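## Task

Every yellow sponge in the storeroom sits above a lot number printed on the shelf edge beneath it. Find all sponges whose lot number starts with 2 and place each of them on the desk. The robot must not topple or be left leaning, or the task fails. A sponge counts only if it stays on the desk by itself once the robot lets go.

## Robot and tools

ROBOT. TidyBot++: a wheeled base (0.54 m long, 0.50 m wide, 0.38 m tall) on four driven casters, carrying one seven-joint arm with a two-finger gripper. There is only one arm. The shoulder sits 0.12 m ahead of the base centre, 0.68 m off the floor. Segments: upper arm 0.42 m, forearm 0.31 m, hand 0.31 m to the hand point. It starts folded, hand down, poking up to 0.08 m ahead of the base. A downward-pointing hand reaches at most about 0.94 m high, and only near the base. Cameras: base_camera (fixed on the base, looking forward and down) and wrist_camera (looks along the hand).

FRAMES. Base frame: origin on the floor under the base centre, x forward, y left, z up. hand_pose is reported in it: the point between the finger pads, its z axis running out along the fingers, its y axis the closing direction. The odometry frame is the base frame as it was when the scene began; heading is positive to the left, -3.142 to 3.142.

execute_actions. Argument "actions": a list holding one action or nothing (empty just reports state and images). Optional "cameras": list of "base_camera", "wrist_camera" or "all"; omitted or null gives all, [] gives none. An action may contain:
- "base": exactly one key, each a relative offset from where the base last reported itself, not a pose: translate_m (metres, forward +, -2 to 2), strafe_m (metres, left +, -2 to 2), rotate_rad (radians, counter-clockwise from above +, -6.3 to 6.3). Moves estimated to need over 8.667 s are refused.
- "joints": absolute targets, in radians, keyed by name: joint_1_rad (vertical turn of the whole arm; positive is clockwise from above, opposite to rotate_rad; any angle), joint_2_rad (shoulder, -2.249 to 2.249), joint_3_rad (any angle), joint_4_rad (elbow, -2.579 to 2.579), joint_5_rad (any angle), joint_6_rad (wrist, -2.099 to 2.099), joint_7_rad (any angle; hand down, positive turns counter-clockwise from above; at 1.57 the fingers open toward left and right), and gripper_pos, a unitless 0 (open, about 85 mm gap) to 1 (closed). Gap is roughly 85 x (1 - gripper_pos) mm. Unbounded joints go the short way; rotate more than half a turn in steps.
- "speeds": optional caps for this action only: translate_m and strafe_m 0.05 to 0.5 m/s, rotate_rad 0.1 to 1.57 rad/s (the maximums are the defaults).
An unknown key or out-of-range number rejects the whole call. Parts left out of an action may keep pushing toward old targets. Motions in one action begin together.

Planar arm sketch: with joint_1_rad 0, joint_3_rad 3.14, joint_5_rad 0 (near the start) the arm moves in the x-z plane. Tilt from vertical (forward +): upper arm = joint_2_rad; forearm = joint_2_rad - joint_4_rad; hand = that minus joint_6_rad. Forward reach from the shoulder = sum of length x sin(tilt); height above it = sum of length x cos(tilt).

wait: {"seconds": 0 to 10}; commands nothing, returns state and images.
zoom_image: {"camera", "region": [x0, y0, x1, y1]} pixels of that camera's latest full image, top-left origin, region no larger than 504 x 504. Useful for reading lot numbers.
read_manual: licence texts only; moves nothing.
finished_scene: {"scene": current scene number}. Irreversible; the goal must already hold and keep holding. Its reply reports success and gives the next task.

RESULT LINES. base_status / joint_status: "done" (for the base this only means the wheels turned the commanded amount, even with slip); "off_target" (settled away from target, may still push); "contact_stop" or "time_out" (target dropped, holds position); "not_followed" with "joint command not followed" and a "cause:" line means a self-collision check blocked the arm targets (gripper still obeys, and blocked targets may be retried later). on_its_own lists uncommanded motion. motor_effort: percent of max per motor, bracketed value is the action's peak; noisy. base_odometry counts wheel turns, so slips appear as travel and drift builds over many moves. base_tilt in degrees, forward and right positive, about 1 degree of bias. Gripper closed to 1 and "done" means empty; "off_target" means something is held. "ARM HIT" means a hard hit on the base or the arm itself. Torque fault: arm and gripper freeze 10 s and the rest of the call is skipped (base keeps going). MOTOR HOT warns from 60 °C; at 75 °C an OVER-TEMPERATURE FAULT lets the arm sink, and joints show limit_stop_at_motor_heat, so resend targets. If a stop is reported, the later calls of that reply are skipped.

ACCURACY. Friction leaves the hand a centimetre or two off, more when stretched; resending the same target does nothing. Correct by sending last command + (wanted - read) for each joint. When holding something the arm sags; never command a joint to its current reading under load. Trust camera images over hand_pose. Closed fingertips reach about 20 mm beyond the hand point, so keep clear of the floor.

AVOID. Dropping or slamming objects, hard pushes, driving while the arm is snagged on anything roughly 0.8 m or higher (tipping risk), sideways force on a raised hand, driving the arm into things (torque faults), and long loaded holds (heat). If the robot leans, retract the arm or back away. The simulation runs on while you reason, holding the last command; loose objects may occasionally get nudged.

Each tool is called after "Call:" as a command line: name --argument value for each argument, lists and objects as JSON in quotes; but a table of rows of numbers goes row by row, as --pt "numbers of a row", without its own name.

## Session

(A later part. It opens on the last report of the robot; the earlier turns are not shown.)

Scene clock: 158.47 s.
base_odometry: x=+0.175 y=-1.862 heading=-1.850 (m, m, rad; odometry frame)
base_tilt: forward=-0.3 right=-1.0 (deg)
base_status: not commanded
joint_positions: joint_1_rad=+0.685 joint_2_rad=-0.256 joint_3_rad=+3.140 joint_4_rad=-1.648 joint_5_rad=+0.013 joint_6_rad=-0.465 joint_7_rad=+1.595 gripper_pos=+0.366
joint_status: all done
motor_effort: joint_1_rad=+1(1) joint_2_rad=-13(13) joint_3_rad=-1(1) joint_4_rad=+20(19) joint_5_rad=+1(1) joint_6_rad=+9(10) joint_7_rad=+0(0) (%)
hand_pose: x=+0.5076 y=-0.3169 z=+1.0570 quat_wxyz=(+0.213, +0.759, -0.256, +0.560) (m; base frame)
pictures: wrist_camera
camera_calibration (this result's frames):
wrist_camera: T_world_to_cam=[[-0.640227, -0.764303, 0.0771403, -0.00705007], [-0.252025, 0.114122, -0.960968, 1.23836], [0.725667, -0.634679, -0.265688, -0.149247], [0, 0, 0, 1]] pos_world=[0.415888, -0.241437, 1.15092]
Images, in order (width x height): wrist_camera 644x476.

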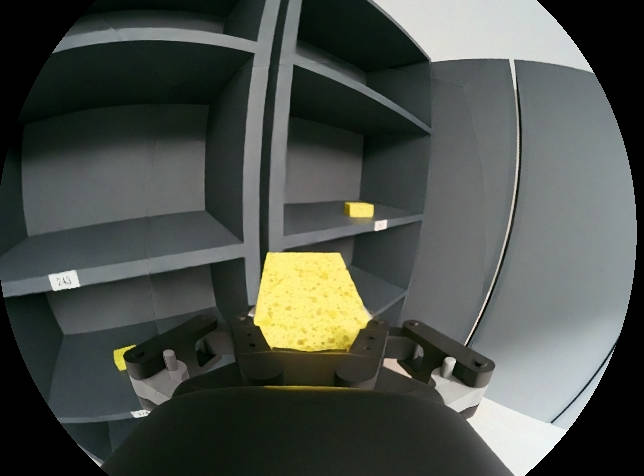

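Call:
execute_actions --actions '[{"base":{"strafe_m":-0.75},"speeds":{"strafe_m":0.4},"joints":{"joint_1_rad":0.0}}]'

Scene clock: 165.70 s.
base_odometry: x=-0.546 y=-1.654 heading=-1.851 (m, m, rad; odometry frame)
base_tilt: forward=-0.3 right=-1.0 (deg)
base_status: done
joint_positions: joint_1_rad=+0.015 joint_2_rad=-0.256 joint_3_rad=+3.140 joint_4_rad=-1.648 joint_5_rad=+0.013 joint_6_rad=-0.465 joint_7_rad=+1.595 gripper_pos=+0.366
joint_status: all done
motor_effort: joint_1_rad=+0(3) joint_2_rad=-13(14) joint_3_rad=+0(3) joint_4_rad=+19(20) joint_5_rad=+1(2) joint_6_rad=+8(9) joint_7_rad=+0(0) (%)
hand_pose: x=+0.6203 y=-0.0071 z=+1.0571 quat_wxyz=(+0.017, +0.801, +0.008, +0.599) (m; base frame)
pictures: base_camera, wrist_camera
camera_calibration (this result's frames):
wrist_camera: T_world_to_cam=[[-0.0270304, -0.996661, 0.0770414, -0.0799561], [-0.268379, -0.0670046, -0.96098, 1.24033], [0.962934, -0.0466519, -0.265671, -0.177411], [0, 0, 0, 1]] pos_world=[0.501552, -0.00485791, 1.15096]
Images, in order (width x height): base_camera 644x364, wrist_camera 644x476.

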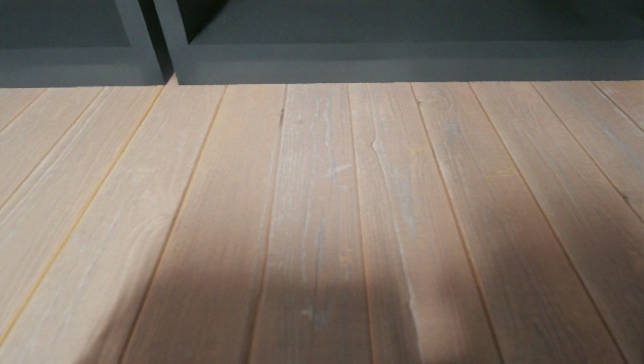

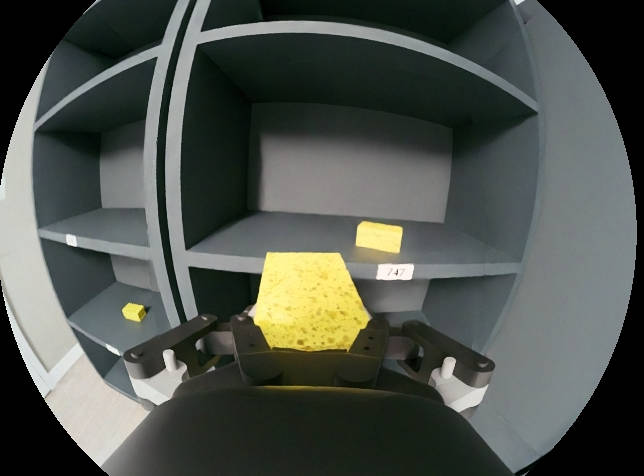

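Call:
execute_actions --actions '[{"base":{"translate_m":-1.0},"speeds":{"translate_m":0.5},"joints":{"joint_1_rad":-1.57}}]'

Scene clock: 172.80 s.
base_odometry: x=-0.270 y=-0.693 heading=-1.851 (m, m, rad; odometry frame)
base_tilt: forward=-0.3 right=-0.9 (deg)
base_status: done
joint_positions: joint_1_rad=-1.559 joint_2_rad=-0.256 joint_3_rad=+3.138 joint_4_rad=-1.648 joint_5_rad=+0.013 joint_6_rad=-0.466 joint_7_rad=+1.595 gripper_pos=+0.366
joint_status: all done
motor_effort: joint_1_rad=+0(2) joint_2_rad=-12(18) joint_3_rad=+0(3) joint_4_rad=+19(21) joint_5_rad=+1(1) joint_6_rad=+9(9) joint_7_rad=+0(1) (%)
hand_pose: x=+0.1233 y=+0.5015 z=+1.0565 quat_wxyz=(-0.412, +0.559, +0.573, +0.435) (m; base frame)
pictures: base_camera, wrist_camera
camera_calibration (this result's frames):
wrist_camera: T_world_to_cam=[[0.996747, -0.0217636, 0.0775986, -0.202174], [0.0689013, -0.26935, -0.960574, 1.19988], [0.0418068, 0.962796, -0.266974, -0.0665233], [0, 0, 0, 1]] pos_world=[0.121624, 0.382836, 1.1505]
Images, in order (width x height): base_camera 644x364, wrist_camera 644x476.

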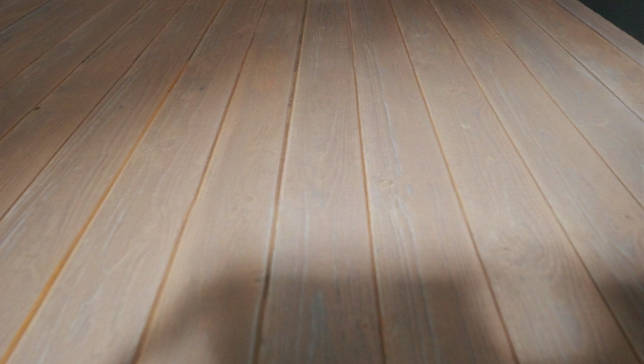

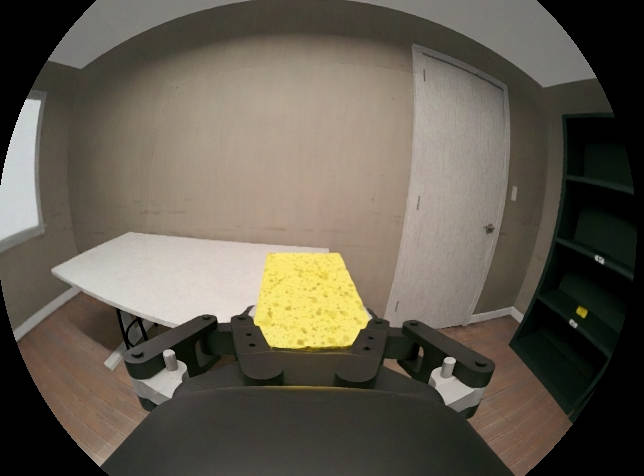

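Call:
execute_actions --actions '[{"base":{"translate_m":-0.6},"speeds":{"translate_m":0.5}}]' --cameras '[]'

Call:
execute_actions --actions '[{"base":{"strafe_m":0.3},"speeds":{"strafe_m":0.4}}]'

Scene clock: 181.50 s.
base_odometry: x=-0.105 y=-0.116 heading=-1.850 (m, m, rad; odometry frame)
base_tilt: forward=-0.3 right=-1.0 (deg)
base_status: done
joint_positions: joint_1_rad=-1.559 joint_2_rad=-0.256 joint_3_rad=+3.139 joint_4_rad=-1.648 joint_5_rad=+0.013 joint_6_rad=-0.466 joint_7_rad=+1.595 gripper_pos=+0.366
joint_status: not commanded
motor_effort: joint_1_rad=+0(2) joint_2_rad=-13(14) joint_3_rad=+0(2) joint_4_rad=+19(20) joint_5_rad=+1(1) joint_6_rad=+10(9) joint_7_rad=+0(0) (%)
hand_pose: x=+0.1240 y=+0.5015 z=+1.0565 quat_wxyz=(-0.412, +0.560, +0.573, +0.435) (m; base frame)
pictures: none
No camera images: the call's "cameras" was empty. Leave "cameras" out to get every camera's image.

Scene clock: 183.43 s.
base_odometry: x=+0.184 y=-0.199 heading=-1.850 (m, m, rad; odometry frame)
base_tilt: forward=-0.4 right=-1.0 (deg)
base_status: done
joint_positions: joint_1_rad=-1.559 joint_2_rad=-0.252 joint_3_rad=+3.139 joint_4_rad=-1.648 joint_5_rad=+0.013 joint_6_rad=-0.466 joint_7_rad=+1.595 gripper_pos=+0.366
joint_status: not commanded
motor_effort: joint_1_rad=+1(0) joint_2_rad=-13(17) joint_3_rad=+0(0) joint_4_rad=+20(20) joint_5_rad=+1(1) joint_6_rad=+9(9) joint_7_rad=+0(0) (%)
hand_pose: x=+0.1240 y=+0.5028 z=+1.0546 quat_wxyz=(-0.411, +0.561, +0.574, +0.434) (m; base frame)
pictures: base_camera, wrist_camera
camera_calibration (this result's frames):
wrist_camera: T_world_to_cam=[[0.996751, -0.0226346, 0.0773039, -0.201979], [0.0682177, -0.27311, -0.959561, 1.1993], [0.0428317, 0.961717, -0.270678, -0.0639652], [0, 0, 0, 1]] pos_world=[0.122249, 0.384485, 1.1491]
Images, in order (width x height): base_camera 644x364, wrist_camera 644x476.

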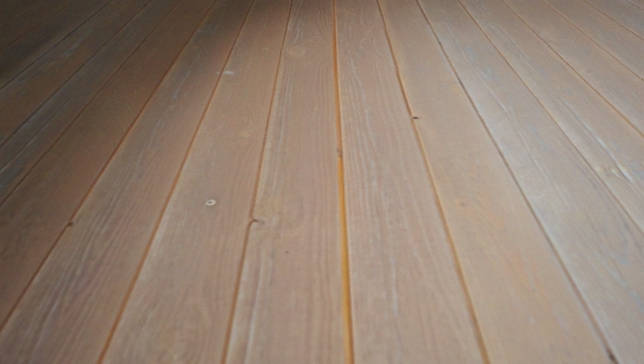

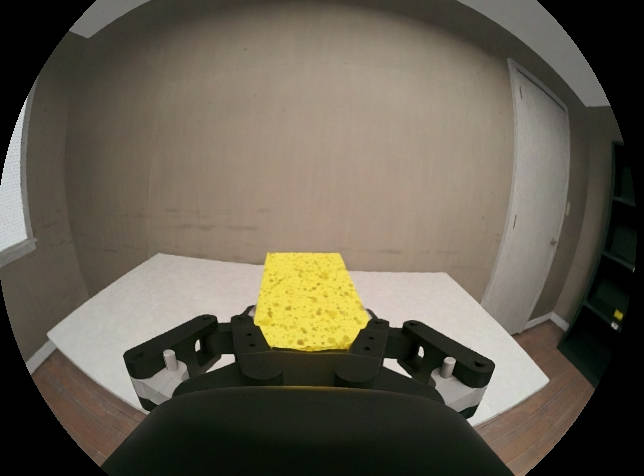

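Call:
execute_actions --actions '[{"joints":{"joint_2_rad":0.3,"joint_4_rad":-1.6,"joint_6_rad":0.0}}]' --cameras '[]'

Call:
execute_actions --actions '[{"joints":{"joint_2_rad":0.55,"joint_6_rad":0.24}}]' --cameras '["wrist_camera"]'

Scene clock: 193.00 s.
base_odometry: x=+0.184 y=-0.199 heading=-1.850 (m, m, rad; odometry frame)
base_tilt: forward=-0.3 right=-1.0 (deg)
base_status: not commanded
joint_positions: joint_1_rad=-1.559 joint_2_rad=+0.298 joint_3_rad=+3.139 joint_4_rad=-1.611 joint_5_rad=+0.013 joint_6_rad=-0.042 joint_7_rad=+1.595 gripper_pos=+0.366
joint_status: all done
motor_effort: joint_1_rad=+1(1) joint_2_rad=-33(35) joint_3_rad=-1(0) joint_4_rad=+18(19) joint_5_rad=+1(1) joint_6_rad=+9(10) joint_7_rad=+0(0) (%)
hand_pose: x=+0.1246 y=+0.7091 z=+0.8641 quat_wxyz=(-0.387, +0.577, +0.594, +0.406) (m; base frame)
pictures: none
No camera images: the call's "cameras" was empty. Leave "cameras" out to get every camera's image.

Scene clock: 194.33 s.
base_odometry: x=+0.184 y=-0.199 heading=-1.850 (m, m, rad; odometry frame)
base_tilt: forward=-0.2 right=-1.0 (deg)
base_status: not commanded
joint_positions: joint_1_rad=-1.559 joint_2_rad=+0.548 joint_3_rad=+3.139 joint_4_rad=-1.604 joint_5_rad=+0.013 joint_6_rad=+0.206 joint_7_rad=+1.595 gripper_pos=+0.367
joint_status: all done
motor_effort: joint_1_rad=+0(1) joint_2_rad=-39(42) joint_3_rad=-1(1) joint_4_rad=+17(18) joint_5_rad=+1(1) joint_6_rad=+9(10) joint_7_rad=+1(1) (%)
hand_pose: x=+0.1243 y=+0.7717 z=+0.7541 quat_wxyz=(-0.390, +0.576, +0.593, +0.406) (m; base frame)
pictures: wrist_camera
camera_calibration (this result's frames):
wrist_camera: T_world_to_cam=[[0.9972, -0.00795503, 0.074352, -0.182129], [0.0667846, -0.352508, -0.933423, 1.02612], [0.0336351, 0.935775, -0.35099, -0.322191], [0, 0, 0, 1]] pos_world=[0.123927, 0.661764, 0.858256]
Images, in order (width x height): wrist_camera 644x476.

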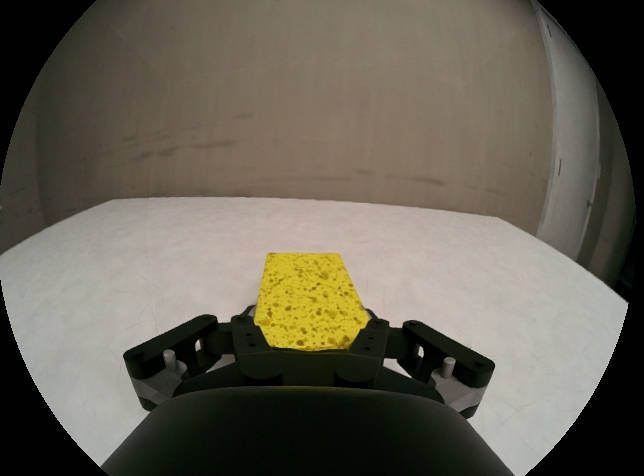

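Call:
execute_actions --actions '[{"joints":{"joint_2_rad":0.575}}]' --cameras '[]'

Call:
execute_actions --actions '[{"joints":{"gripper_pos":0.0}}]' --cameras '[]'

Call:
execute_actions --actions '[{"base":{"strafe_m":-0.1},"speeds":{"strafe_m":0.1}}]' --cameras '["wrist_camera"]'

Scene clock: 199.60 s.
base_odometry: x=+0.184 y=-0.199 heading=-1.850 (m, m, rad; odometry frame)
base_tilt: forward=-0.3 right=-1.0 (deg)
base_status: not commanded
joint_positions: joint_1_rad=-1.559 joint_2_rad=+0.556 joint_3_rad=+3.139 joint_4_rad=-1.603 joint_5_rad=+0.013 joint_6_rad=+0.208 joint_7_rad=+1.595 gripper_pos=+0.367
joint_status: all done
motor_effort: joint_1_rad=+1(1) joint_2_rad=-38(40) joint_3_rad=-1(1) joint_4_rad=+16(17) joint_5_rad=+1(1) joint_6_rad=+8(9) joint_7_rad=+1(0) (%)
hand_pose: x=+0.1243 y=+0.7726 z=+0.7492 quat_wxyz=(-0.388, +0.577, +0.594, +0.405) (m; base frame)
pictures: none
No camera images: the call's "cameras" was empty. Leave "cameras" out to get every camera's image.

Scene clock: 200.47 s.
base_odometry: x=+0.184 y=-0.199 heading=-1.850 (m, m, rad; odometry frame)
base_tilt: forward=-0.3 right=-1.0 (deg)
base_status: not commanded
joint_positions: joint_1_rad=-1.559 joint_2_rad=+0.557 joint_3_rad=+3.139 joint_4_rad=-1.603 joint_5_rad=+0.013 joint_6_rad=+0.208 joint_7_rad=+1.595 gripper_pos=+0.000
joint_status: all done
motor_effort: joint_1_rad=+1(0) joint_2_rad=-40(39) joint_3_rad=-1(1) joint_4_rad=+17(17) joint_5_rad=+1(1) joint_6_rad=+8(8) joint_7_rad=+0(1) (%)
hand_pose: x=+0.1243 y=+0.7727 z=+0.7482 quat_wxyz=(-0.388, +0.577, +0.594, +0.404) (m; base frame)
pictures: none
No camera images: the call's "cameras" was empty. Leave "cameras" out to get every camera's image.

Scene clock: 202.00 s.
base_odometry: x=+0.088 y=-0.171 heading=-1.850 (m, m, rad; odometry frame)
base_tilt: forward=-0.3 right=-1.0 (deg)
base_status: done
joint_positions: joint_1_rad=-1.559 joint_2_rad=+0.562 joint_3_rad=+3.139 joint_4_rad=-1.603 joint_5_rad=+0.013 joint_6_rad=+0.208 joint_7_rad=+1.595 gripper_pos=+0.000
joint_status: not commanded
motor_effort: joint_1_rad=+1(2) joint_2_rad=-39(43) joint_3_rad=-1(1) joint_4_rad=+16(17) joint_5_rad=+1(1) joint_6_rad=+9(9) joint_7_rad=+0(1) (%)
hand_pose: x=+0.1243 y=+0.7731 z=+0.7446 quat_wxyz=(-0.387, +0.578, +0.595, +0.403) (m; base frame)
pictures: wrist_camera
camera_calibration (this result's frames):
wrist_camera: T_world_to_cam=[[0.997211, -0.0071571, 0.0742847, -0.181983], [0.0666588, -0.362153, -0.929732, 1.02247], [0.0335566, 0.932091, -0.360666, -0.316812], [0, 0, 0, 1]] pos_world=[0.12395, 0.664288, 0.849883]
Images, in order (width x height): wrist_camera 644x476.

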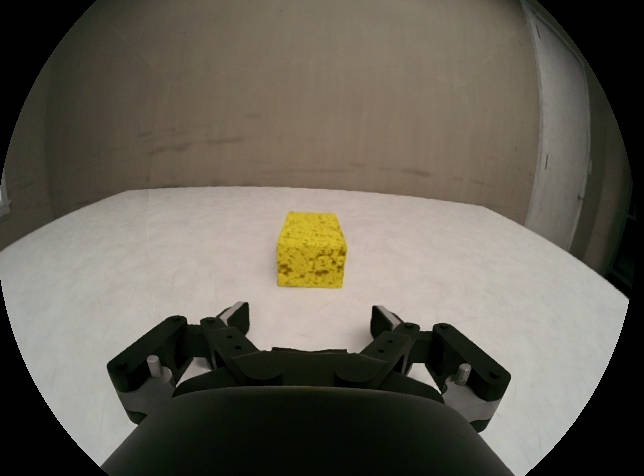

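Call:
execute_actions --actions '[{"base":{"strafe_m":-0.3},"speeds":{"strafe_m":0.4},"joints":{"joint_2_rad":-0.6,"joint_4_rad":-2.3,"joint_6_rad":0.0}}]' --cameras '[]'

Call:
execute_actions --actions '[{"joints":{"joint_1_rad":-3.0}}]' --cameras '["wrist_camera"]'

Scene clock: 209.83 s.
base_odometry: x=-0.201 y=-0.089 heading=-1.850 (m, m, rad; odometry frame)
base_tilt: forward=-0.3 right=-0.9 (deg)
base_status: done
joint_positions: joint_1_rad=-1.559 joint_2_rad=-0.586 joint_3_rad=+3.139 joint_4_rad=-2.291 joint_5_rad=+0.013 joint_6_rad=+0.041 joint_7_rad=+1.595 gripper_pos=+0.000
joint_status: all done
motor_effort: joint_1_rad=+1(2) joint_2_rad=-2(43) joint_3_rad=+0(2) joint_4_rad=+18(19) joint_5_rad=+1(1) joint_6_rad=+10(9) joint_7_rad=+0(1) (%)
hand_pose: x=+0.1209 y=+0.3886 z=+0.9615 quat_wxyz=(-0.465, +0.515, +0.530, +0.488) (m; base frame)
pictures: none
No camera images: the call's "cameras" was empty. Leave "cameras" out to get every camera's image.

Scene clock: 212.50 s.
base_odometry: x=-0.201 y=-0.089 heading=-1.850 (m, m, rad; odometry frame)
base_tilt: forward=-0.2 right=-0.9 (deg)
base_status: not commanded
joint_positions: joint_1_rad=-2.984 joint_2_rad=-0.586 joint_3_rad=+3.139 joint_4_rad=-2.291 joint_5_rad=+0.013 joint_6_rad=+0.041 joint_7_rad=+1.595 gripper_pos=+0.000
joint_status: all done
motor_effort: joint_1_rad=+0(2) joint_2_rad=-2(1) joint_3_rad=+0(1) joint_4_rad=+19(20) joint_5_rad=+1(1) joint_6_rad=+10(10) joint_7_rad=+0(0) (%)
hand_pose: x=-0.2652 y=+0.0584 z=+0.9615 quat_wxyz=(-0.670, +0.043, +0.738, +0.065) (m; base frame)
pictures: wrist_camera
camera_calibration (this result's frames):
wrist_camera: T_world_to_cam=[[0.175914, 0.981572, 0.0746307, -0.0906859], [0.0880833, 0.0598136, -0.994316, 1.03439], [-0.980457, 0.181488, -0.0759381, -0.0582284], [0, 0, 0, 1]] pos_world=[-0.13225, 0.0377121, 1.03085]
Images, in order (width x height): wrist_camera 644x476.

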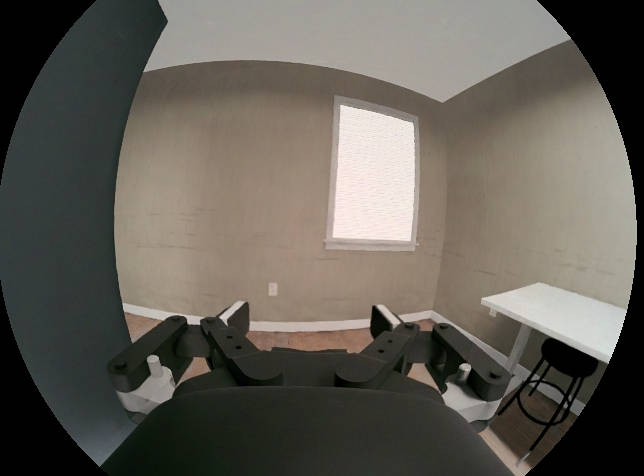

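Call:
execute_actions --actions '[{"base":{"translate_m":-1.4},"speeds":{"translate_m":0.5},"joints":{"joint_1_rad":1.57}}]'

Scene clock: 219.70 s.
base_odometry: x=+0.184 y=+1.257 heading=-1.850 (m, m, rad; odometry frame)
base_tilt: forward=-0.3 right=-1.0 (deg)
base_status: done
joint_positions: joint_1_rad=-4.697 joint_2_rad=-0.590 joint_3_rad=+3.140 joint_4_rad=-2.291 joint_5_rad=+0.013 joint_6_rad=+0.040 joint_7_rad=+1.595 gripper_pos=+0.000
joint_status: all done
motor_effort: joint_1_rad=+1(1) joint_2_rad=-2(3) joint_3_rad=+0(1) joint_4_rad=+20(19) joint_5_rad=+1(1) joint_6_rad=+10(10) joint_7_rad=+0(1) (%)
hand_pose: x=+0.1157 y=-0.3876 z=+0.9621 quat_wxyz=(-0.489, -0.529, +0.515, -0.464) (m; base frame)
pictures: base_camera, wrist_camera
camera_calibration (this result's frames):
wrist_camera: T_world_to_cam=[[-0.996605, 0.0350801, 0.0744879, 0.0489355], [-0.0716211, 0.0768986, -0.994463, 1.05338], [-0.0406139, -0.996422, -0.074125, -0.170788], [0, 0, 0, 1]] pos_world=[0.117277, -0.252897, 1.03124]
Images, in order (width x height): base_camera 644x364, wrist_camera 644x476.

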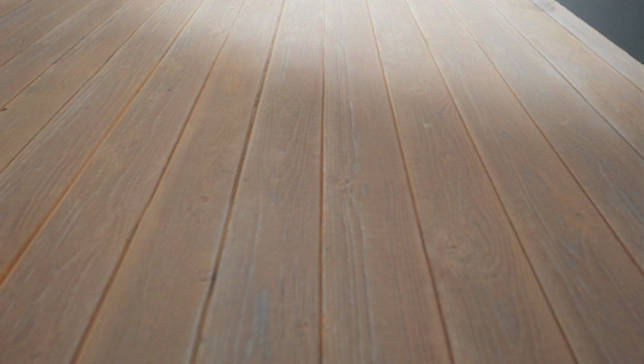

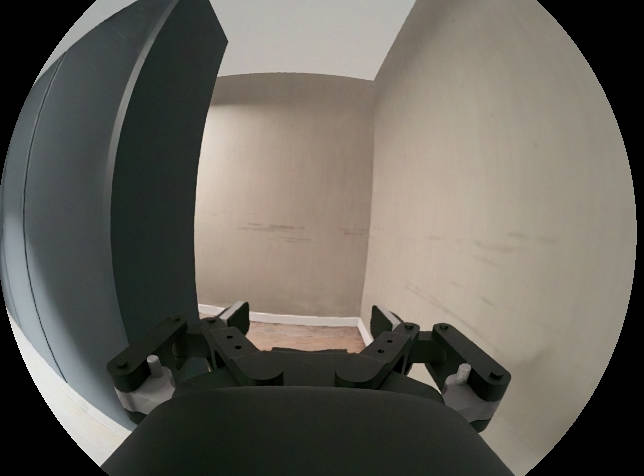

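Call:
execute_actions --actions '[{"base":{"translate_m":0.15},"speeds":{"translate_m":0.3}}]' --cameras '[]'

Call:
execute_actions --actions '[{"base":{"strafe_m":-1.2},"speeds":{"strafe_m":0.5}}]'

Scene clock: 226.83 s.
base_odometry: x=+0.143 y=+1.113 heading=-1.850 (m, m, rad; odometry frame)
base_tilt: forward=-0.3 right=-1.0 (deg)
base_status: done
joint_positions: joint_1_rad=-4.698 joint_2_rad=-0.591 joint_3_rad=+3.139 joint_4_rad=-2.293 joint_5_rad=+0.013 joint_6_rad=+0.037 joint_7_rad=+1.595 gripper_pos=+0.000
joint_status: not commanded
motor_effort: joint_1_rad=+2(0) joint_2_rad=-3(3) joint_3_rad=+0(1) joint_4_rad=+19(20) joint_5_rad=+1(1) joint_6_rad=+9(10) joint_7_rad=+0(0) (%)
hand_pose: x=+0.1160 y=-0.3872 z=+0.9604 quat_wxyz=(-0.488, -0.530, +0.516, -0.463) (m; base frame)
pictures: none
No camera images: the call's "cameras" was empty. Leave "cameras" out to get every camera's image.

Scene clock: 230.60 s.
base_odometry: x=-1.011 y=+1.443 heading=-1.849 (m, m, rad; odometry frame)
base_tilt: forward=-0.3 right=-1.0 (deg)
base_status: done
joint_positions: joint_1_rad=-4.698 joint_2_rad=-0.592 joint_3_rad=+3.139 joint_4_rad=-2.294 joint_5_rad=+0.013 joint_6_rad=+0.037 joint_7_rad=+1.595 gripper_pos=+0.000
joint_status: not commanded
motor_effort: joint_1_rad=+1(1) joint_2_rad=-1(5) joint_3_rad=+1(1) joint_4_rad=+19(20) joint_5_rad=+1(1) joint_6_rad=+9(10) joint_7_rad=+0(1) (%)
hand_pose: x=+0.1161 y=-0.3867 z=+0.9609 quat_wxyz=(-0.488, -0.530, +0.516, -0.464) (m; base frame)
pictures: base_camera, wrist_camera
camera_calibration (this result's frames):
wrist_camera: T_world_to_cam=[[-0.996618, 0.0339696, 0.0748227, 0.0487], [-0.0719486, 0.0791348, -0.994264, 1.05283], [-0.0396958, -0.996285, -0.0764231, -0.167771], [0, 0, 0, 1]] pos_world=[0.117625, -0.252117, 1.03033]
Images, in order (width x height): base_camera 644x364, wrist_camera 644x476.

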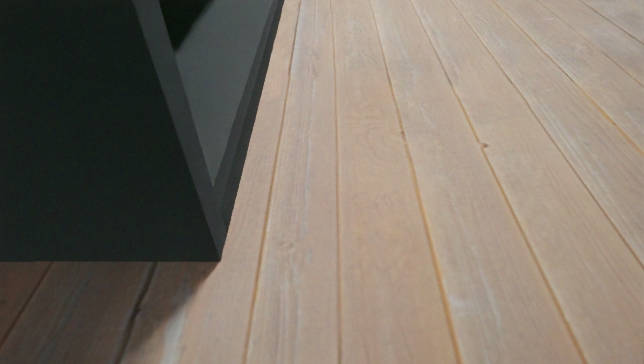

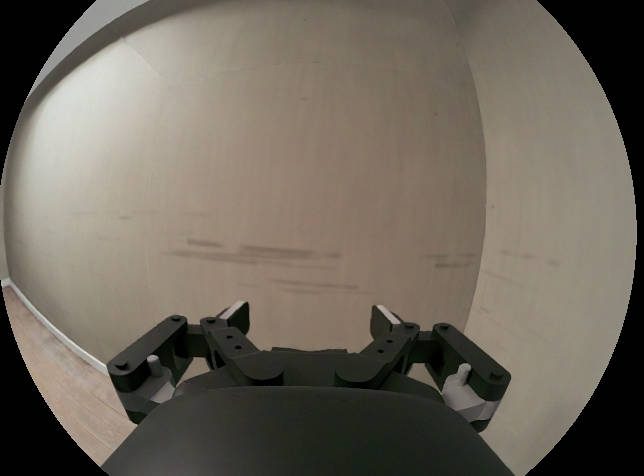

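Call:
execute_actions --actions '[{"base":{"strafe_m":-0.5},"speeds":{"strafe_m":0.4},"joints":{"joint_1_rad":0.0,"joint_2_rad":-0.8,"joint_4_rad":-2.5,"joint_6_rad":0.1}}]' --cameras '[]'

Call:
execute_actions --actions '[{"base":{"translate_m":0.9},"speeds":{"translate_m":0.5},"joints":{"joint_1_rad":-1.57}}]'

Scene clock: 240.93 s.
base_odometry: x=-1.492 y=+1.580 heading=-1.849 (m, m, rad; odometry frame)
base_tilt: forward=-0.3 right=-0.9 (deg)
base_status: done
joint_positions: joint_1_rad=-6.267 joint_2_rad=-0.779 joint_3_rad=+3.139 joint_4_rad=-2.488 joint_5_rad=+0.013 joint_6_rad=+0.058 joint_7_rad=+1.595 gripper_pos=+0.000
joint_status: all done
motor_effort: joint_1_rad=+1(2) joint_2_rad=+4(3) joint_3_rad=+0(1) joint_4_rad=+19(19) joint_5_rad=+1(1) joint_6_rad=+10(10) joint_7_rad=+0(0) (%)
hand_pose: x=+0.4450 y=-0.0026 z=+0.9128 quat_wxyz=(-0.018, -0.735, -0.010, -0.678) (m; base frame)
pictures: none
No camera images: the call's "cameras" was empty. Leave "cameras" out to get every camera's image.

Scene clock: 244.10 s.
base_odometry: x=-1.740 y=+0.715 heading=-1.850 (m, m, rad; odometry frame)
base_tilt: forward=-0.3 right=-0.9 (deg)
base_status: done
joint_positions: joint_1_rad=-7.839 joint_2_rad=-0.787 joint_3_rad=+3.139 joint_4_rad=-2.490 joint_5_rad=+0.013 joint_6_rad=+0.060 joint_7_rad=+1.595 gripper_pos=+0.000
joint_status: all done
motor_effort: joint_1_rad=+1(1) joint_2_rad=+4(6) joint_3_rad=+0(1) joint_4_rad=+20(20) joint_5_rad=+1(1) joint_6_rad=+10(10) joint_7_rad=+0(0) (%)
hand_pose: x=+0.1214 y=+0.3241 z=+0.9149 quat_wxyz=(+0.469, -0.511, -0.525, -0.494) (m; base frame)
pictures: base_camera, wrist_camera
camera_calibration (this result's frames):
wrist_camera: T_world_to_cam=[[0.996543, -0.0363862, 0.0746916, -0.185763], [0.0724921, -0.0584192, -0.995657, 0.97955], [0.0405916, 0.997629, -0.0555795, -0.138014], [0, 0, 0, 1]] pos_world=[0.119713, 0.188152, 0.9815]
Images, in order (width x height): base_camera 644x364, wrist_camera 644x476.

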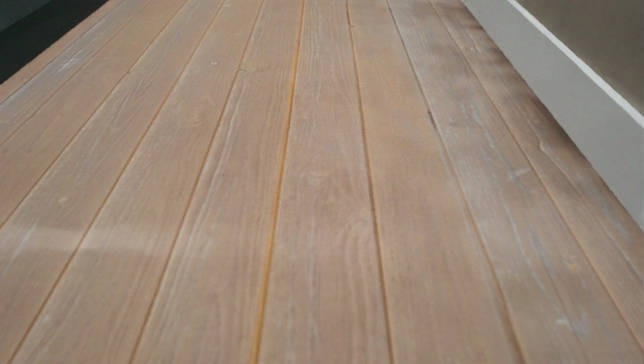

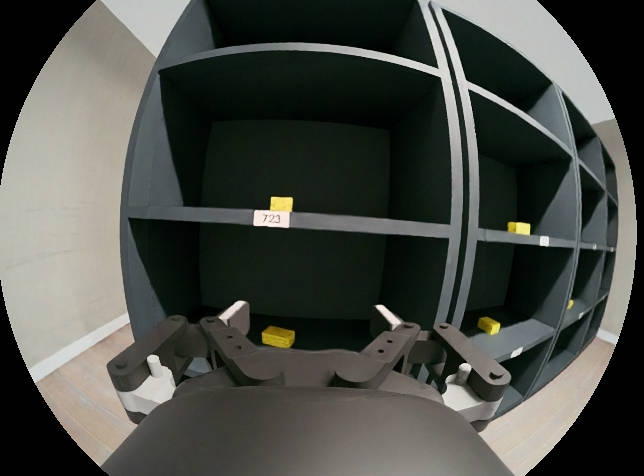

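Call:
execute_actions --actions '[{"joints":{"joint_6_rad":-0.35}}]' --cameras '["wrist_camera"]'

Scene clock: 247.67 s.
base_odometry: x=-1.740 y=+0.715 heading=-1.850 (m, m, rad; odometry frame)
base_tilt: forward=-0.3 right=-1.0 (deg)
base_status: not commanded
joint_positions: joint_1_rad=-7.839 joint_2_rad=-0.787 joint_3_rad=+3.139 joint_4_rad=-2.501 joint_5_rad=+0.013 joint_6_rad=-0.335 joint_7_rad=+1.595 gripper_pos=+0.000
joint_status: all done
motor_effort: joint_1_rad=+1(1) joint_2_rad=+5(5) joint_3_rad=+1(1) joint_4_rad=+19(21) joint_5_rad=+1(1) joint_6_rad=+8(10) joint_7_rad=+0(1) (%)
hand_pose: x=+0.1227 y=+0.2894 z=+0.7905 quat_wxyz=(+0.356, -0.598, -0.611, -0.378) (m; base frame)
pictures: wrist_camera
camera_calibration (this result's frames):
wrist_camera: T_world_to_cam=[[0.996777, -0.0105859, 0.0795242, -0.190392], [0.0664065, -0.447326, -0.891902, 0.88488], [0.0450148, 0.894308, -0.445181, 0.226962], [0, 0, 0, 1]] pos_world=[0.1208, 0.19084, 0.905406]
Images, in order (width x height): wrist_camera 644x476.

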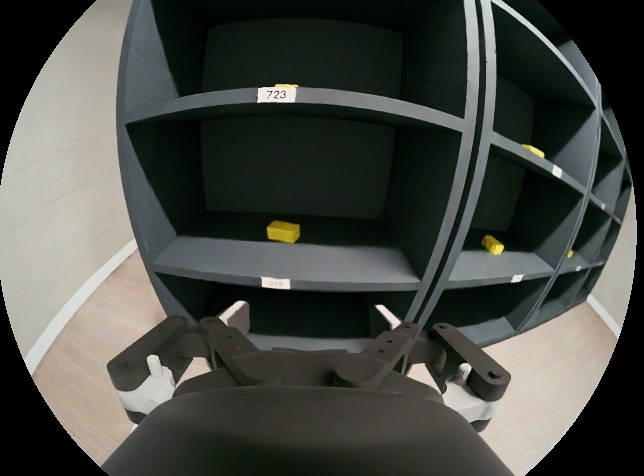

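Call:
zoom_image --camera "wrist_camera" --region '[240, 215, 320, 300]'

Call:
execute_actions --actions '[{"base":{"translate_m":0.97},"speeds":{"translate_m":0.5}}]' --cameras '["wrist_camera"]'

Region (240, 215, 320, 300) of wrist_camera's 644x476 image, scaled by 5.929; it fills the left 474 columns of this view, and the rest is white.

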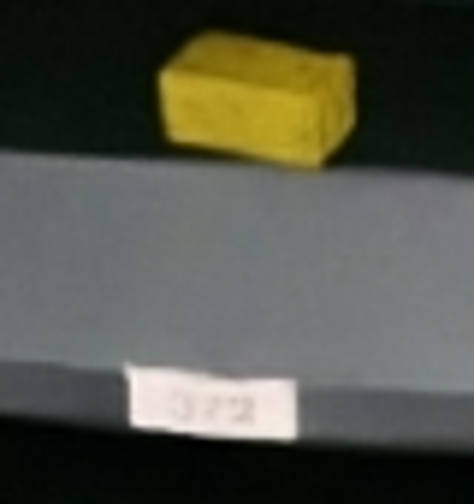

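Scene clock: 255.70 s.
base_odometry: x=-2.007 y=-0.218 heading=-1.850 (m, m, rad; odometry frame)
base_tilt: forward=-0.3 right=-1.0 (deg)
base_status: done
joint_positions: joint_1_rad=-7.839 joint_2_rad=-0.787 joint_3_rad=+3.139 joint_4_rad=-2.501 joint_5_rad=+0.013 joint_6_rad=-0.335 joint_7_rad=+1.595 gripper_pos=+0.000
joint_status: not commanded
motor_effort: joint_1_rad=+1(1) joint_2_rad=+4(6) joint_3_rad=+1(1) joint_4_rad=+19(19) joint_5_rad=+1(1) joint_6_rad=+9(9) joint_7_rad=+1(0) (%)
hand_pose: x=+0.1227 y=+0.2894 z=+0.7905 quat_wxyz=(+0.356, -0.598, -0.611, -0.378) (m; base frame)
pictures: wrist_camera
camera_calibration (this result's frames):
wrist_camera: T_world_to_cam=[[0.996777, -0.0105856, 0.0795243, -0.190392], [0.0664068, -0.447326, -0.891902, 0.88488], [0.0450146, 0.894309, -0.445181, 0.226962], [0, 0, 0, 1]] pos_world=[0.1208, 0.19084, 0.905406]
Images, in order (width x height): wrist_camera 644x476.

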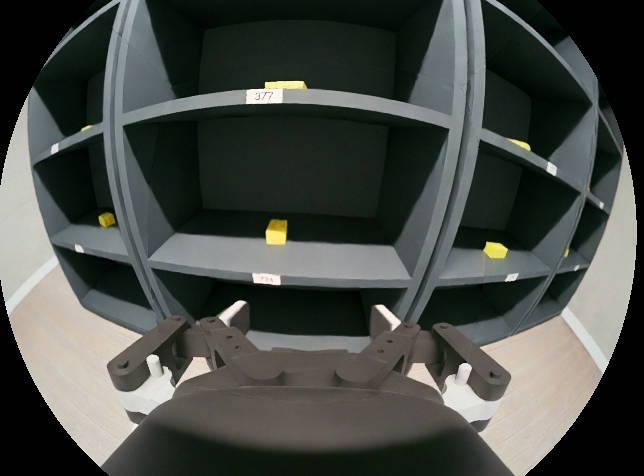

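Call:
zoom_image --camera "wrist_camera" --region '[235, 260, 300, 300]'

Region (235, 260, 300, 300) of wrist_camera's 644x476 image, scaled by 7.754; it fills the top 310 rows of this view, and the rest is white.

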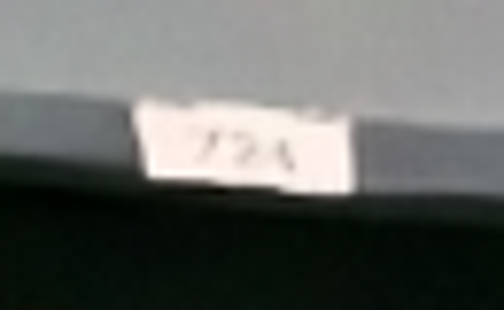

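Call:
execute_actions --actions '[{"base":{"translate_m":0.97},"speeds":{"translate_m":0.5}}]' --cameras '["wrist_camera"]'

Scene clock: 266.60 s.
base_odometry: x=-2.275 y=-1.150 heading=-1.850 (m, m, rad; odometry frame)
base_tilt: forward=-0.3 right=-1.0 (deg)
base_status: done
joint_positions: joint_1_rad=-7.839 joint_2_rad=-0.787 joint_3_rad=+3.139 joint_4_rad=-2.501 joint_5_rad=+0.013 joint_6_rad=-0.335 joint_7_rad=+1.595 gripper_pos=+0.000
joint_status: not commanded
motor_effort: joint_1_rad=+0(0) joint_2_rad=+4(6) joint_3_rad=+0(1) joint_4_rad=+19(19) joint_5_rad=+1(1) joint_6_rad=+9(9) joint_7_rad=+0(0) (%)
hand_pose: x=+0.1227 y=+0.2894 z=+0.7905 quat_wxyz=(+0.356, -0.598, -0.611, -0.378) (m; base frame)
pictures: wrist_camera
camera_calibration (this result's frames):
wrist_camera: T_world_to_cam=[[0.996777, -0.0105856, 0.0795241, -0.190392], [0.0664067, -0.447324, -0.891903, 0.88488], [0.0450144, 0.894309, -0.44518, 0.226961], [0, 0, 0, 1]] pos_world=[0.1208, 0.19084, 0.905406]
Images, in order (width x height): wrist_camera 644x476.

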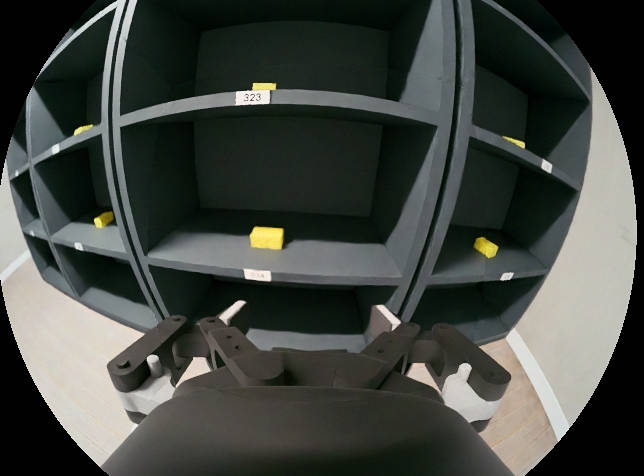

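Call:
zoom_image --camera "wrist_camera" --region '[225, 255, 290, 295]'

Call:
execute_actions --actions '[{"base":{"translate_m":0.9},"speeds":{"translate_m":0.5}}]'

Region (225, 255, 290, 295) of wrist_camera's 644x476 image, scaled by 7.754; it fills the top 310 rows of this view, and the rest is white.

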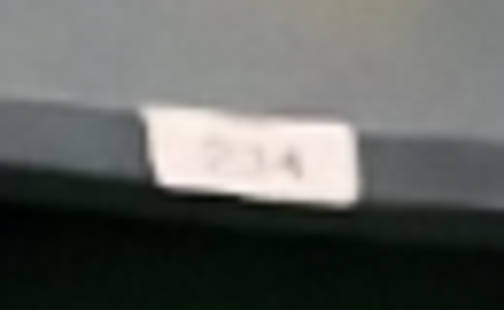

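Scene clock: 271.67 s.
base_odometry: x=-2.523 y=-2.016 heading=-1.850 (m, m, rad; odometry frame)
base_tilt: forward=-0.3 right=-1.0 (deg)
base_status: done
joint_positions: joint_1_rad=-7.839 joint_2_rad=-0.776 joint_3_rad=+3.139 joint_4_rad=-2.501 joint_5_rad=+0.013 joint_6_rad=-0.335 joint_7_rad=+1.595 gripper_pos=+0.000
joint_status: not commanded
motor_effort: joint_1_rad=+0(4) joint_2_rad=+1(7) joint_3_rad=+0(2) joint_4_rad=+19(19) joint_5_rad=+1(1) joint_6_rad=+8(9) joint_7_rad=+0(0) (%)
hand_pose: x=+0.1226 y=+0.2906 z=+0.7874 quat_wxyz=(+0.353, -0.599, -0.613, -0.375) (m; base frame)
pictures: base_camera, wrist_camera
camera_calibration (this result's frames):
wrist_camera: T_world_to_cam=[[0.996812, -0.00921867, 0.0792557, -0.190214], [0.0663032, -0.456889, -0.887049, 0.881587], [0.0443885, 0.889476, -0.454821, 0.233608], [0, 0, 0, 1]] pos_world=[0.120786, 0.193245, 0.903336]
Images, in order (width x height): base_camera 644x364, wrist_camera 644x476.

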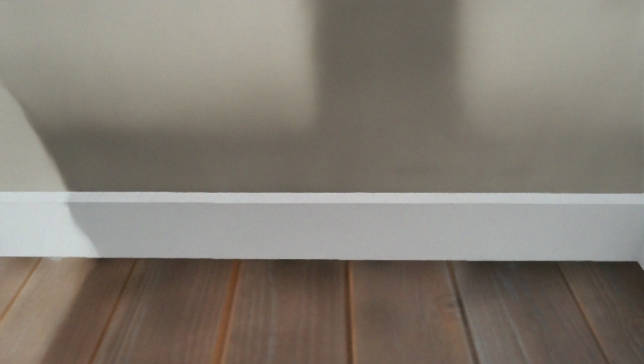

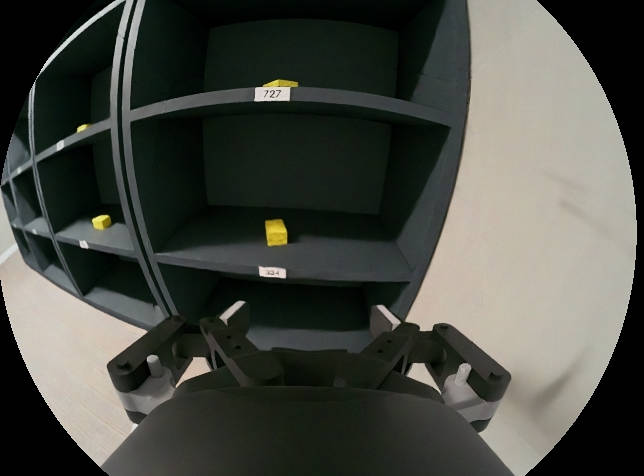

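Call:
zoom_image --camera "wrist_camera" --region '[240, 255, 305, 295]'

Region (240, 255, 305, 295) of wrist_camera's 644x476 image, scaled by 7.754; it fills the top 310 rows of this view, and the rest is white.

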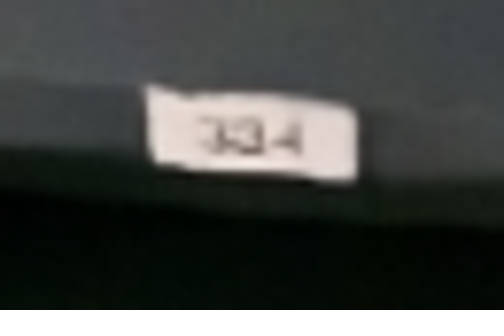

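Call:
execute_actions --actions '[{"base":{"translate_m":-1.15},"speeds":{"translate_m":0.5},"joints":{"joint_2_rad":0.77,"joint_4_rad":-1.04,"joint_6_rad":-1.3,"joint_7_rad":0.0}}]'

Scene clock: 288.20 s.
base_odometry: x=-2.207 y=-0.910 heading=-1.849 (m, m, rad; odometry frame)
base_tilt: forward=-0.3 right=-0.9 (deg)
base_status: done
joint_positions: joint_1_rad=-7.853 joint_2_rad=+0.760 joint_3_rad=+3.140 joint_4_rad=-1.051 joint_5_rad=+0.013 joint_6_rad=-1.259 joint_7_rad=+0.025 gripper_pos=+0.000
joint_status: all done
motor_effort: joint_1_rad=+0(3) joint_2_rad=-43(45) joint_3_rad=-1(2) joint_4_rad=+14(20) joint_5_rad=+1(2) joint_6_rad=+1(10) joint_7_rad=+1(1) (%)
hand_pose: x=+0.1216 y=+0.6175 z=+0.6013 quat_wxyz=(+0.036, -0.999, -0.014, -0.006) (m; base frame)
pictures: base_camera, wrist_camera
camera_calibration (this result's frames):
wrist_camera: T_world_to_cam=[[0.0613832, -0.997247, -0.0415909, 0.62509], [-0.997717, -0.0601307, -0.0307275, 0.235424], [0.028142, 0.0433821, -0.998662, 0.709668], [0, 0, 0, 1]] pos_world=[0.176545, 0.606739, 0.74195]
Images, in order (width x height): base_camera 644x364, wrist_camera 644x476.

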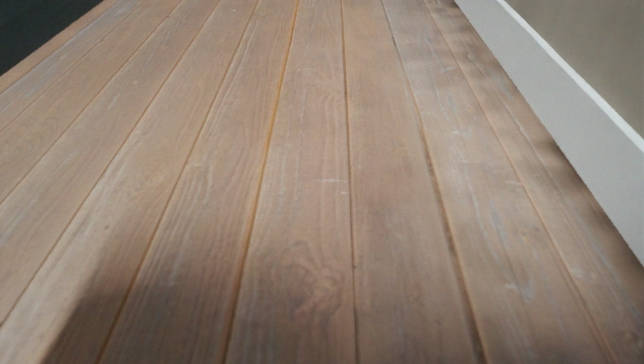

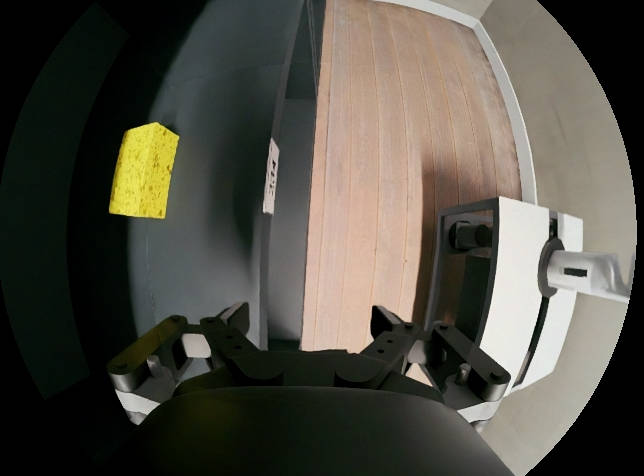

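Call:
zoom_image --camera "wrist_camera" --region '[230, 120, 330, 230]'

Region (230, 120, 330, 230) of wrist_camera's 644x476 image, scaled by 4.582; it fills the left 458 columns of this view, and the rest is white.

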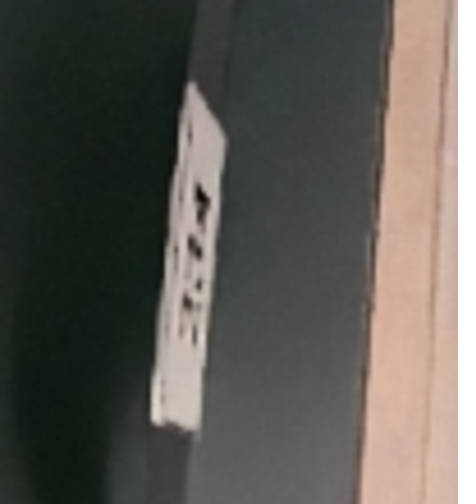

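Call:
execute_actions --actions '[{"base":{"strafe_m":-0.12},"speeds":{"strafe_m":0.2}}]' --cameras '[]'

Call:
execute_actions --actions '[{"joints":{"joint_6_rad":-0.6}}]' --cameras '["wrist_camera"]'

Scene clock: 297.43 s.
base_odometry: x=-2.293 y=-0.885 heading=-1.840 (m, m, rad; odometry frame)
base_tilt: forward=-0.3 right=-1.0 (deg)
base_status: strafe_m time_out (by the wheels' count: -0.090 of -0.120)
joint_positions: joint_1_rad=-7.854 joint_2_rad=+0.759 joint_3_rad=+3.140 joint_4_rad=-1.045 joint_5_rad=+0.012 joint_6_rad=-1.274 joint_7_rad=+0.025 gripper_pos=+0.000
joint_status: not commanded
motor_effort: joint_1_rad=+1(16) joint_2_rad=-43(59) joint_3_rad=-1(4) joint_4_rad=+15(19) joint_5_rad=+1(3) joint_6_rad=+1(8) joint_7_rad=+0(1) (%)
hand_pose: x=+0.1202 y=+0.6152 z=+0.6041 quat_wxyz=(+0.032, -0.999, -0.015, -0.006) (m; base frame)
pictures: none
No camera images: the call's "cameras" was empty. Leave "cameras" out to get every camera's image.

not run: a stop came earlier in this reply.

Call:
execute_actions --actions '[{"base":{"strafe_m":0.03},"speeds":{"strafe_m":0.1},"joints":{"joint_6_rad":-0.75}}]'

Scene clock: 302.23 s.
base_odometry: x=-2.264 y=-0.893 heading=-1.839 (m, m, rad; odometry frame)
base_tilt: forward=-0.2 right=-1.0 (deg)
base_status: done
joint_positions: joint_1_rad=-7.854 joint_2_rad=+0.762 joint_3_rad=+3.140 joint_4_rad=-1.041 joint_5_rad=+0.012 joint_6_rad=-0.765 joint_7_rad=+0.025 gripper_pos=+0.000
joint_status: all done
motor_effort: joint_1_rad=+1(1) joint_2_rad=-46(47) joint_3_rad=-1(1) joint_4_rad=+17(16) joint_5_rad=+1(1) joint_6_rad=+5(6) joint_7_rad=+0(0) (%)
hand_pose: x=+0.1190 y=+0.7654 z=+0.6523 quat_wxyz=(+0.283, -0.959, -0.015, -0.008) (m; base frame)
pictures: base_camera, wrist_camera
camera_calibration (this result's frames):
wrist_camera: T_world_to_cam=[[0.0672999, -0.853627, -0.516519, 0.974032], [-0.997459, -0.0454438, -0.0548612, 0.247785], [0.0233584, 0.518899, -0.854516, 0.296857], [0, 0, 0, 1]] pos_world=[0.174669, 0.688682, 0.770369]
Images, in order (width x height): base_camera 644x364, wrist_camera 644x476.

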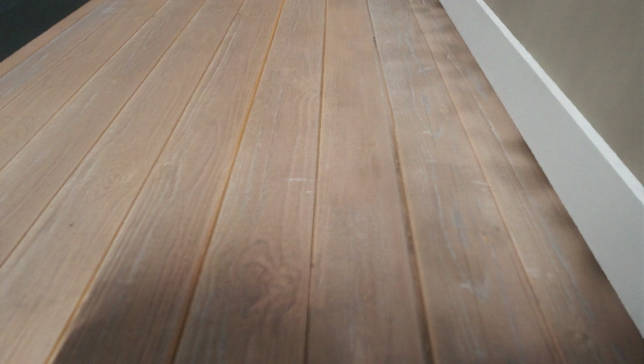

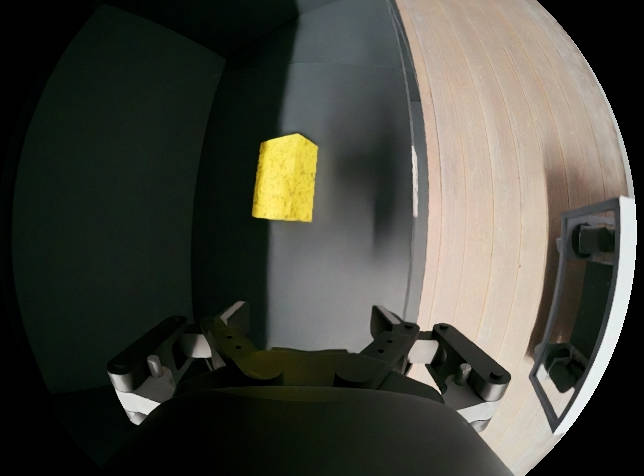

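Call:
execute_actions --actions '[{"base":{"rotate_rad":-0.011},"speeds":{"rotate_rad":0.1},"joints":{"joint_6_rad":-1.32}}]' --cameras '[]'

Call:
execute_actions --actions '[{"joints":{"joint_2_rad":0.9,"joint_4_rad":-0.78,"joint_6_rad":-1.47}}]' --cameras '[]'

Call:
execute_actions --actions '[{"joints":{"joint_2_rad":1.04,"joint_4_rad":-0.47,"joint_6_rad":-1.64}}]'

Scene clock: 316.70 s.
base_odometry: x=-2.264 y=-0.893 heading=-1.849 (m, m, rad; odometry frame)
base_tilt: forward=-0.3 right=-1.1 (deg)
base_status: done
joint_positions: joint_1_rad=-7.854 joint_2_rad=+0.763 joint_3_rad=+3.140 joint_4_rad=-1.040 joint_5_rad=+0.012 joint_6_rad=-1.305 joint_7_rad=+0.025 gripper_pos=+0.000
joint_status: all done
motor_effort: joint_1_rad=+0(4) joint_2_rad=-43(46) joint_3_rad=-1(3) joint_4_rad=+14(17) joint_5_rad=+1(2) joint_6_rad=+1(5) joint_7_rad=+1(1) (%)
hand_pose: x=+0.1202 y=+0.6070 z=+0.6025 quat_wxyz=(+0.017, -1.000, -0.015, -0.005) (m; base frame)
pictures: none
No camera images: the call's "cameras" was empty. Leave "cameras" out to get every camera's image.

Scene clock: 318.00 s.
base_odometry: x=-2.264 y=-0.893 heading=-1.849 (m, m, rad; odometry frame)
base_tilt: forward=-0.3 right=-0.9 (deg)
base_status: not commanded
joint_positions: joint_1_rad=-7.854 joint_2_rad=+0.884 joint_3_rad=+3.140 joint_4_rad=-0.790 joint_5_rad=+0.012 joint_6_rad=-1.429 joint_7_rad=+0.025 gripper_pos=+0.000
joint_status: all done
motor_effort: joint_1_rad=+1(0) joint_2_rad=-46(47) joint_3_rad=-2(1) joint_4_rad=+15(16) joint_5_rad=+1(1) joint_6_rad=+1(1) joint_7_rad=+0(0) (%)
hand_pose: x=+0.1203 y=+0.6499 z=+0.6051 quat_wxyz=(+0.019, -1.000, -0.014, -0.006) (m; base frame)
pictures: none
No camera images: the call's "cameras" was empty. Leave "cameras" out to get every camera's image.

Scene clock: 319.40 s.
base_odometry: x=-2.264 y=-0.893 heading=-1.849 (m, m, rad; odometry frame)
base_tilt: forward=-0.3 right=-1.0 (deg)
base_status: not commanded
joint_positions: joint_1_rad=-7.854 joint_2_rad=+1.023 joint_3_rad=+3.140 joint_4_rad=-0.480 joint_5_rad=+0.012 joint_6_rad=-1.599 joint_7_rad=+0.025 gripper_pos=+0.000
joint_status: all done
motor_effort: joint_1_rad=+0(1) joint_2_rad=-50(50) joint_3_rad=-1(1) joint_4_rad=+15(15) joint_5_rad=+1(1) joint_6_rad=+0(0) joint_7_rad=+0(0) (%)
hand_pose: x=+0.1204 y=+0.6850 z=+0.6113 quat_wxyz=(+0.020, -1.000, -0.013, -0.006) (m; base frame)
pictures: base_camera, wrist_camera
camera_calibration (this result's frames):
wrist_camera: T_world_to_cam=[[0.0586125, -0.998233, -0.00978599, 0.67445], [-0.997915, -0.0583228, -0.0276454, 0.235493], [0.0270258, 0.0113859, -0.99957, 0.739404], [0, 0, 0, 1]] pos_world=[0.175488, 0.678574, 0.752197]
Images, in order (width x height): base_camera 644x364, wrist_camera 644x476.

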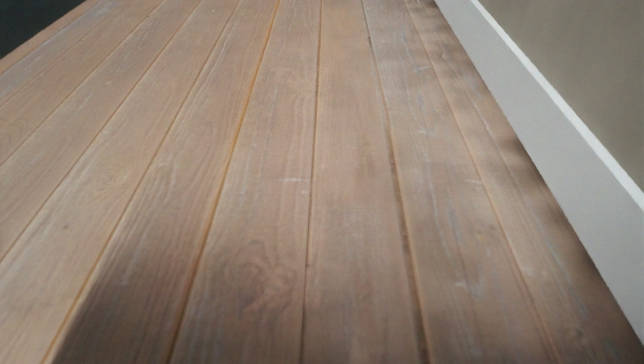

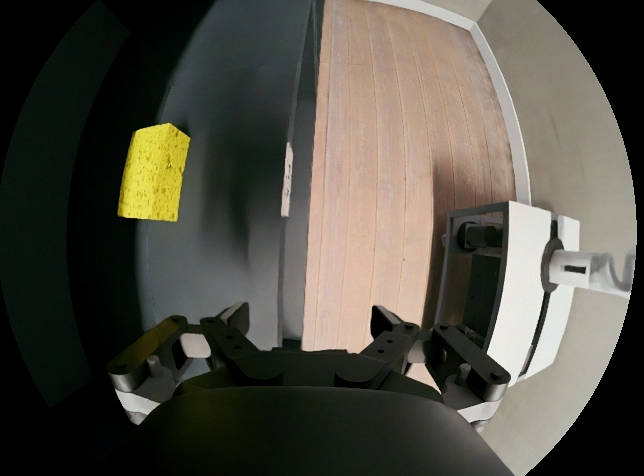

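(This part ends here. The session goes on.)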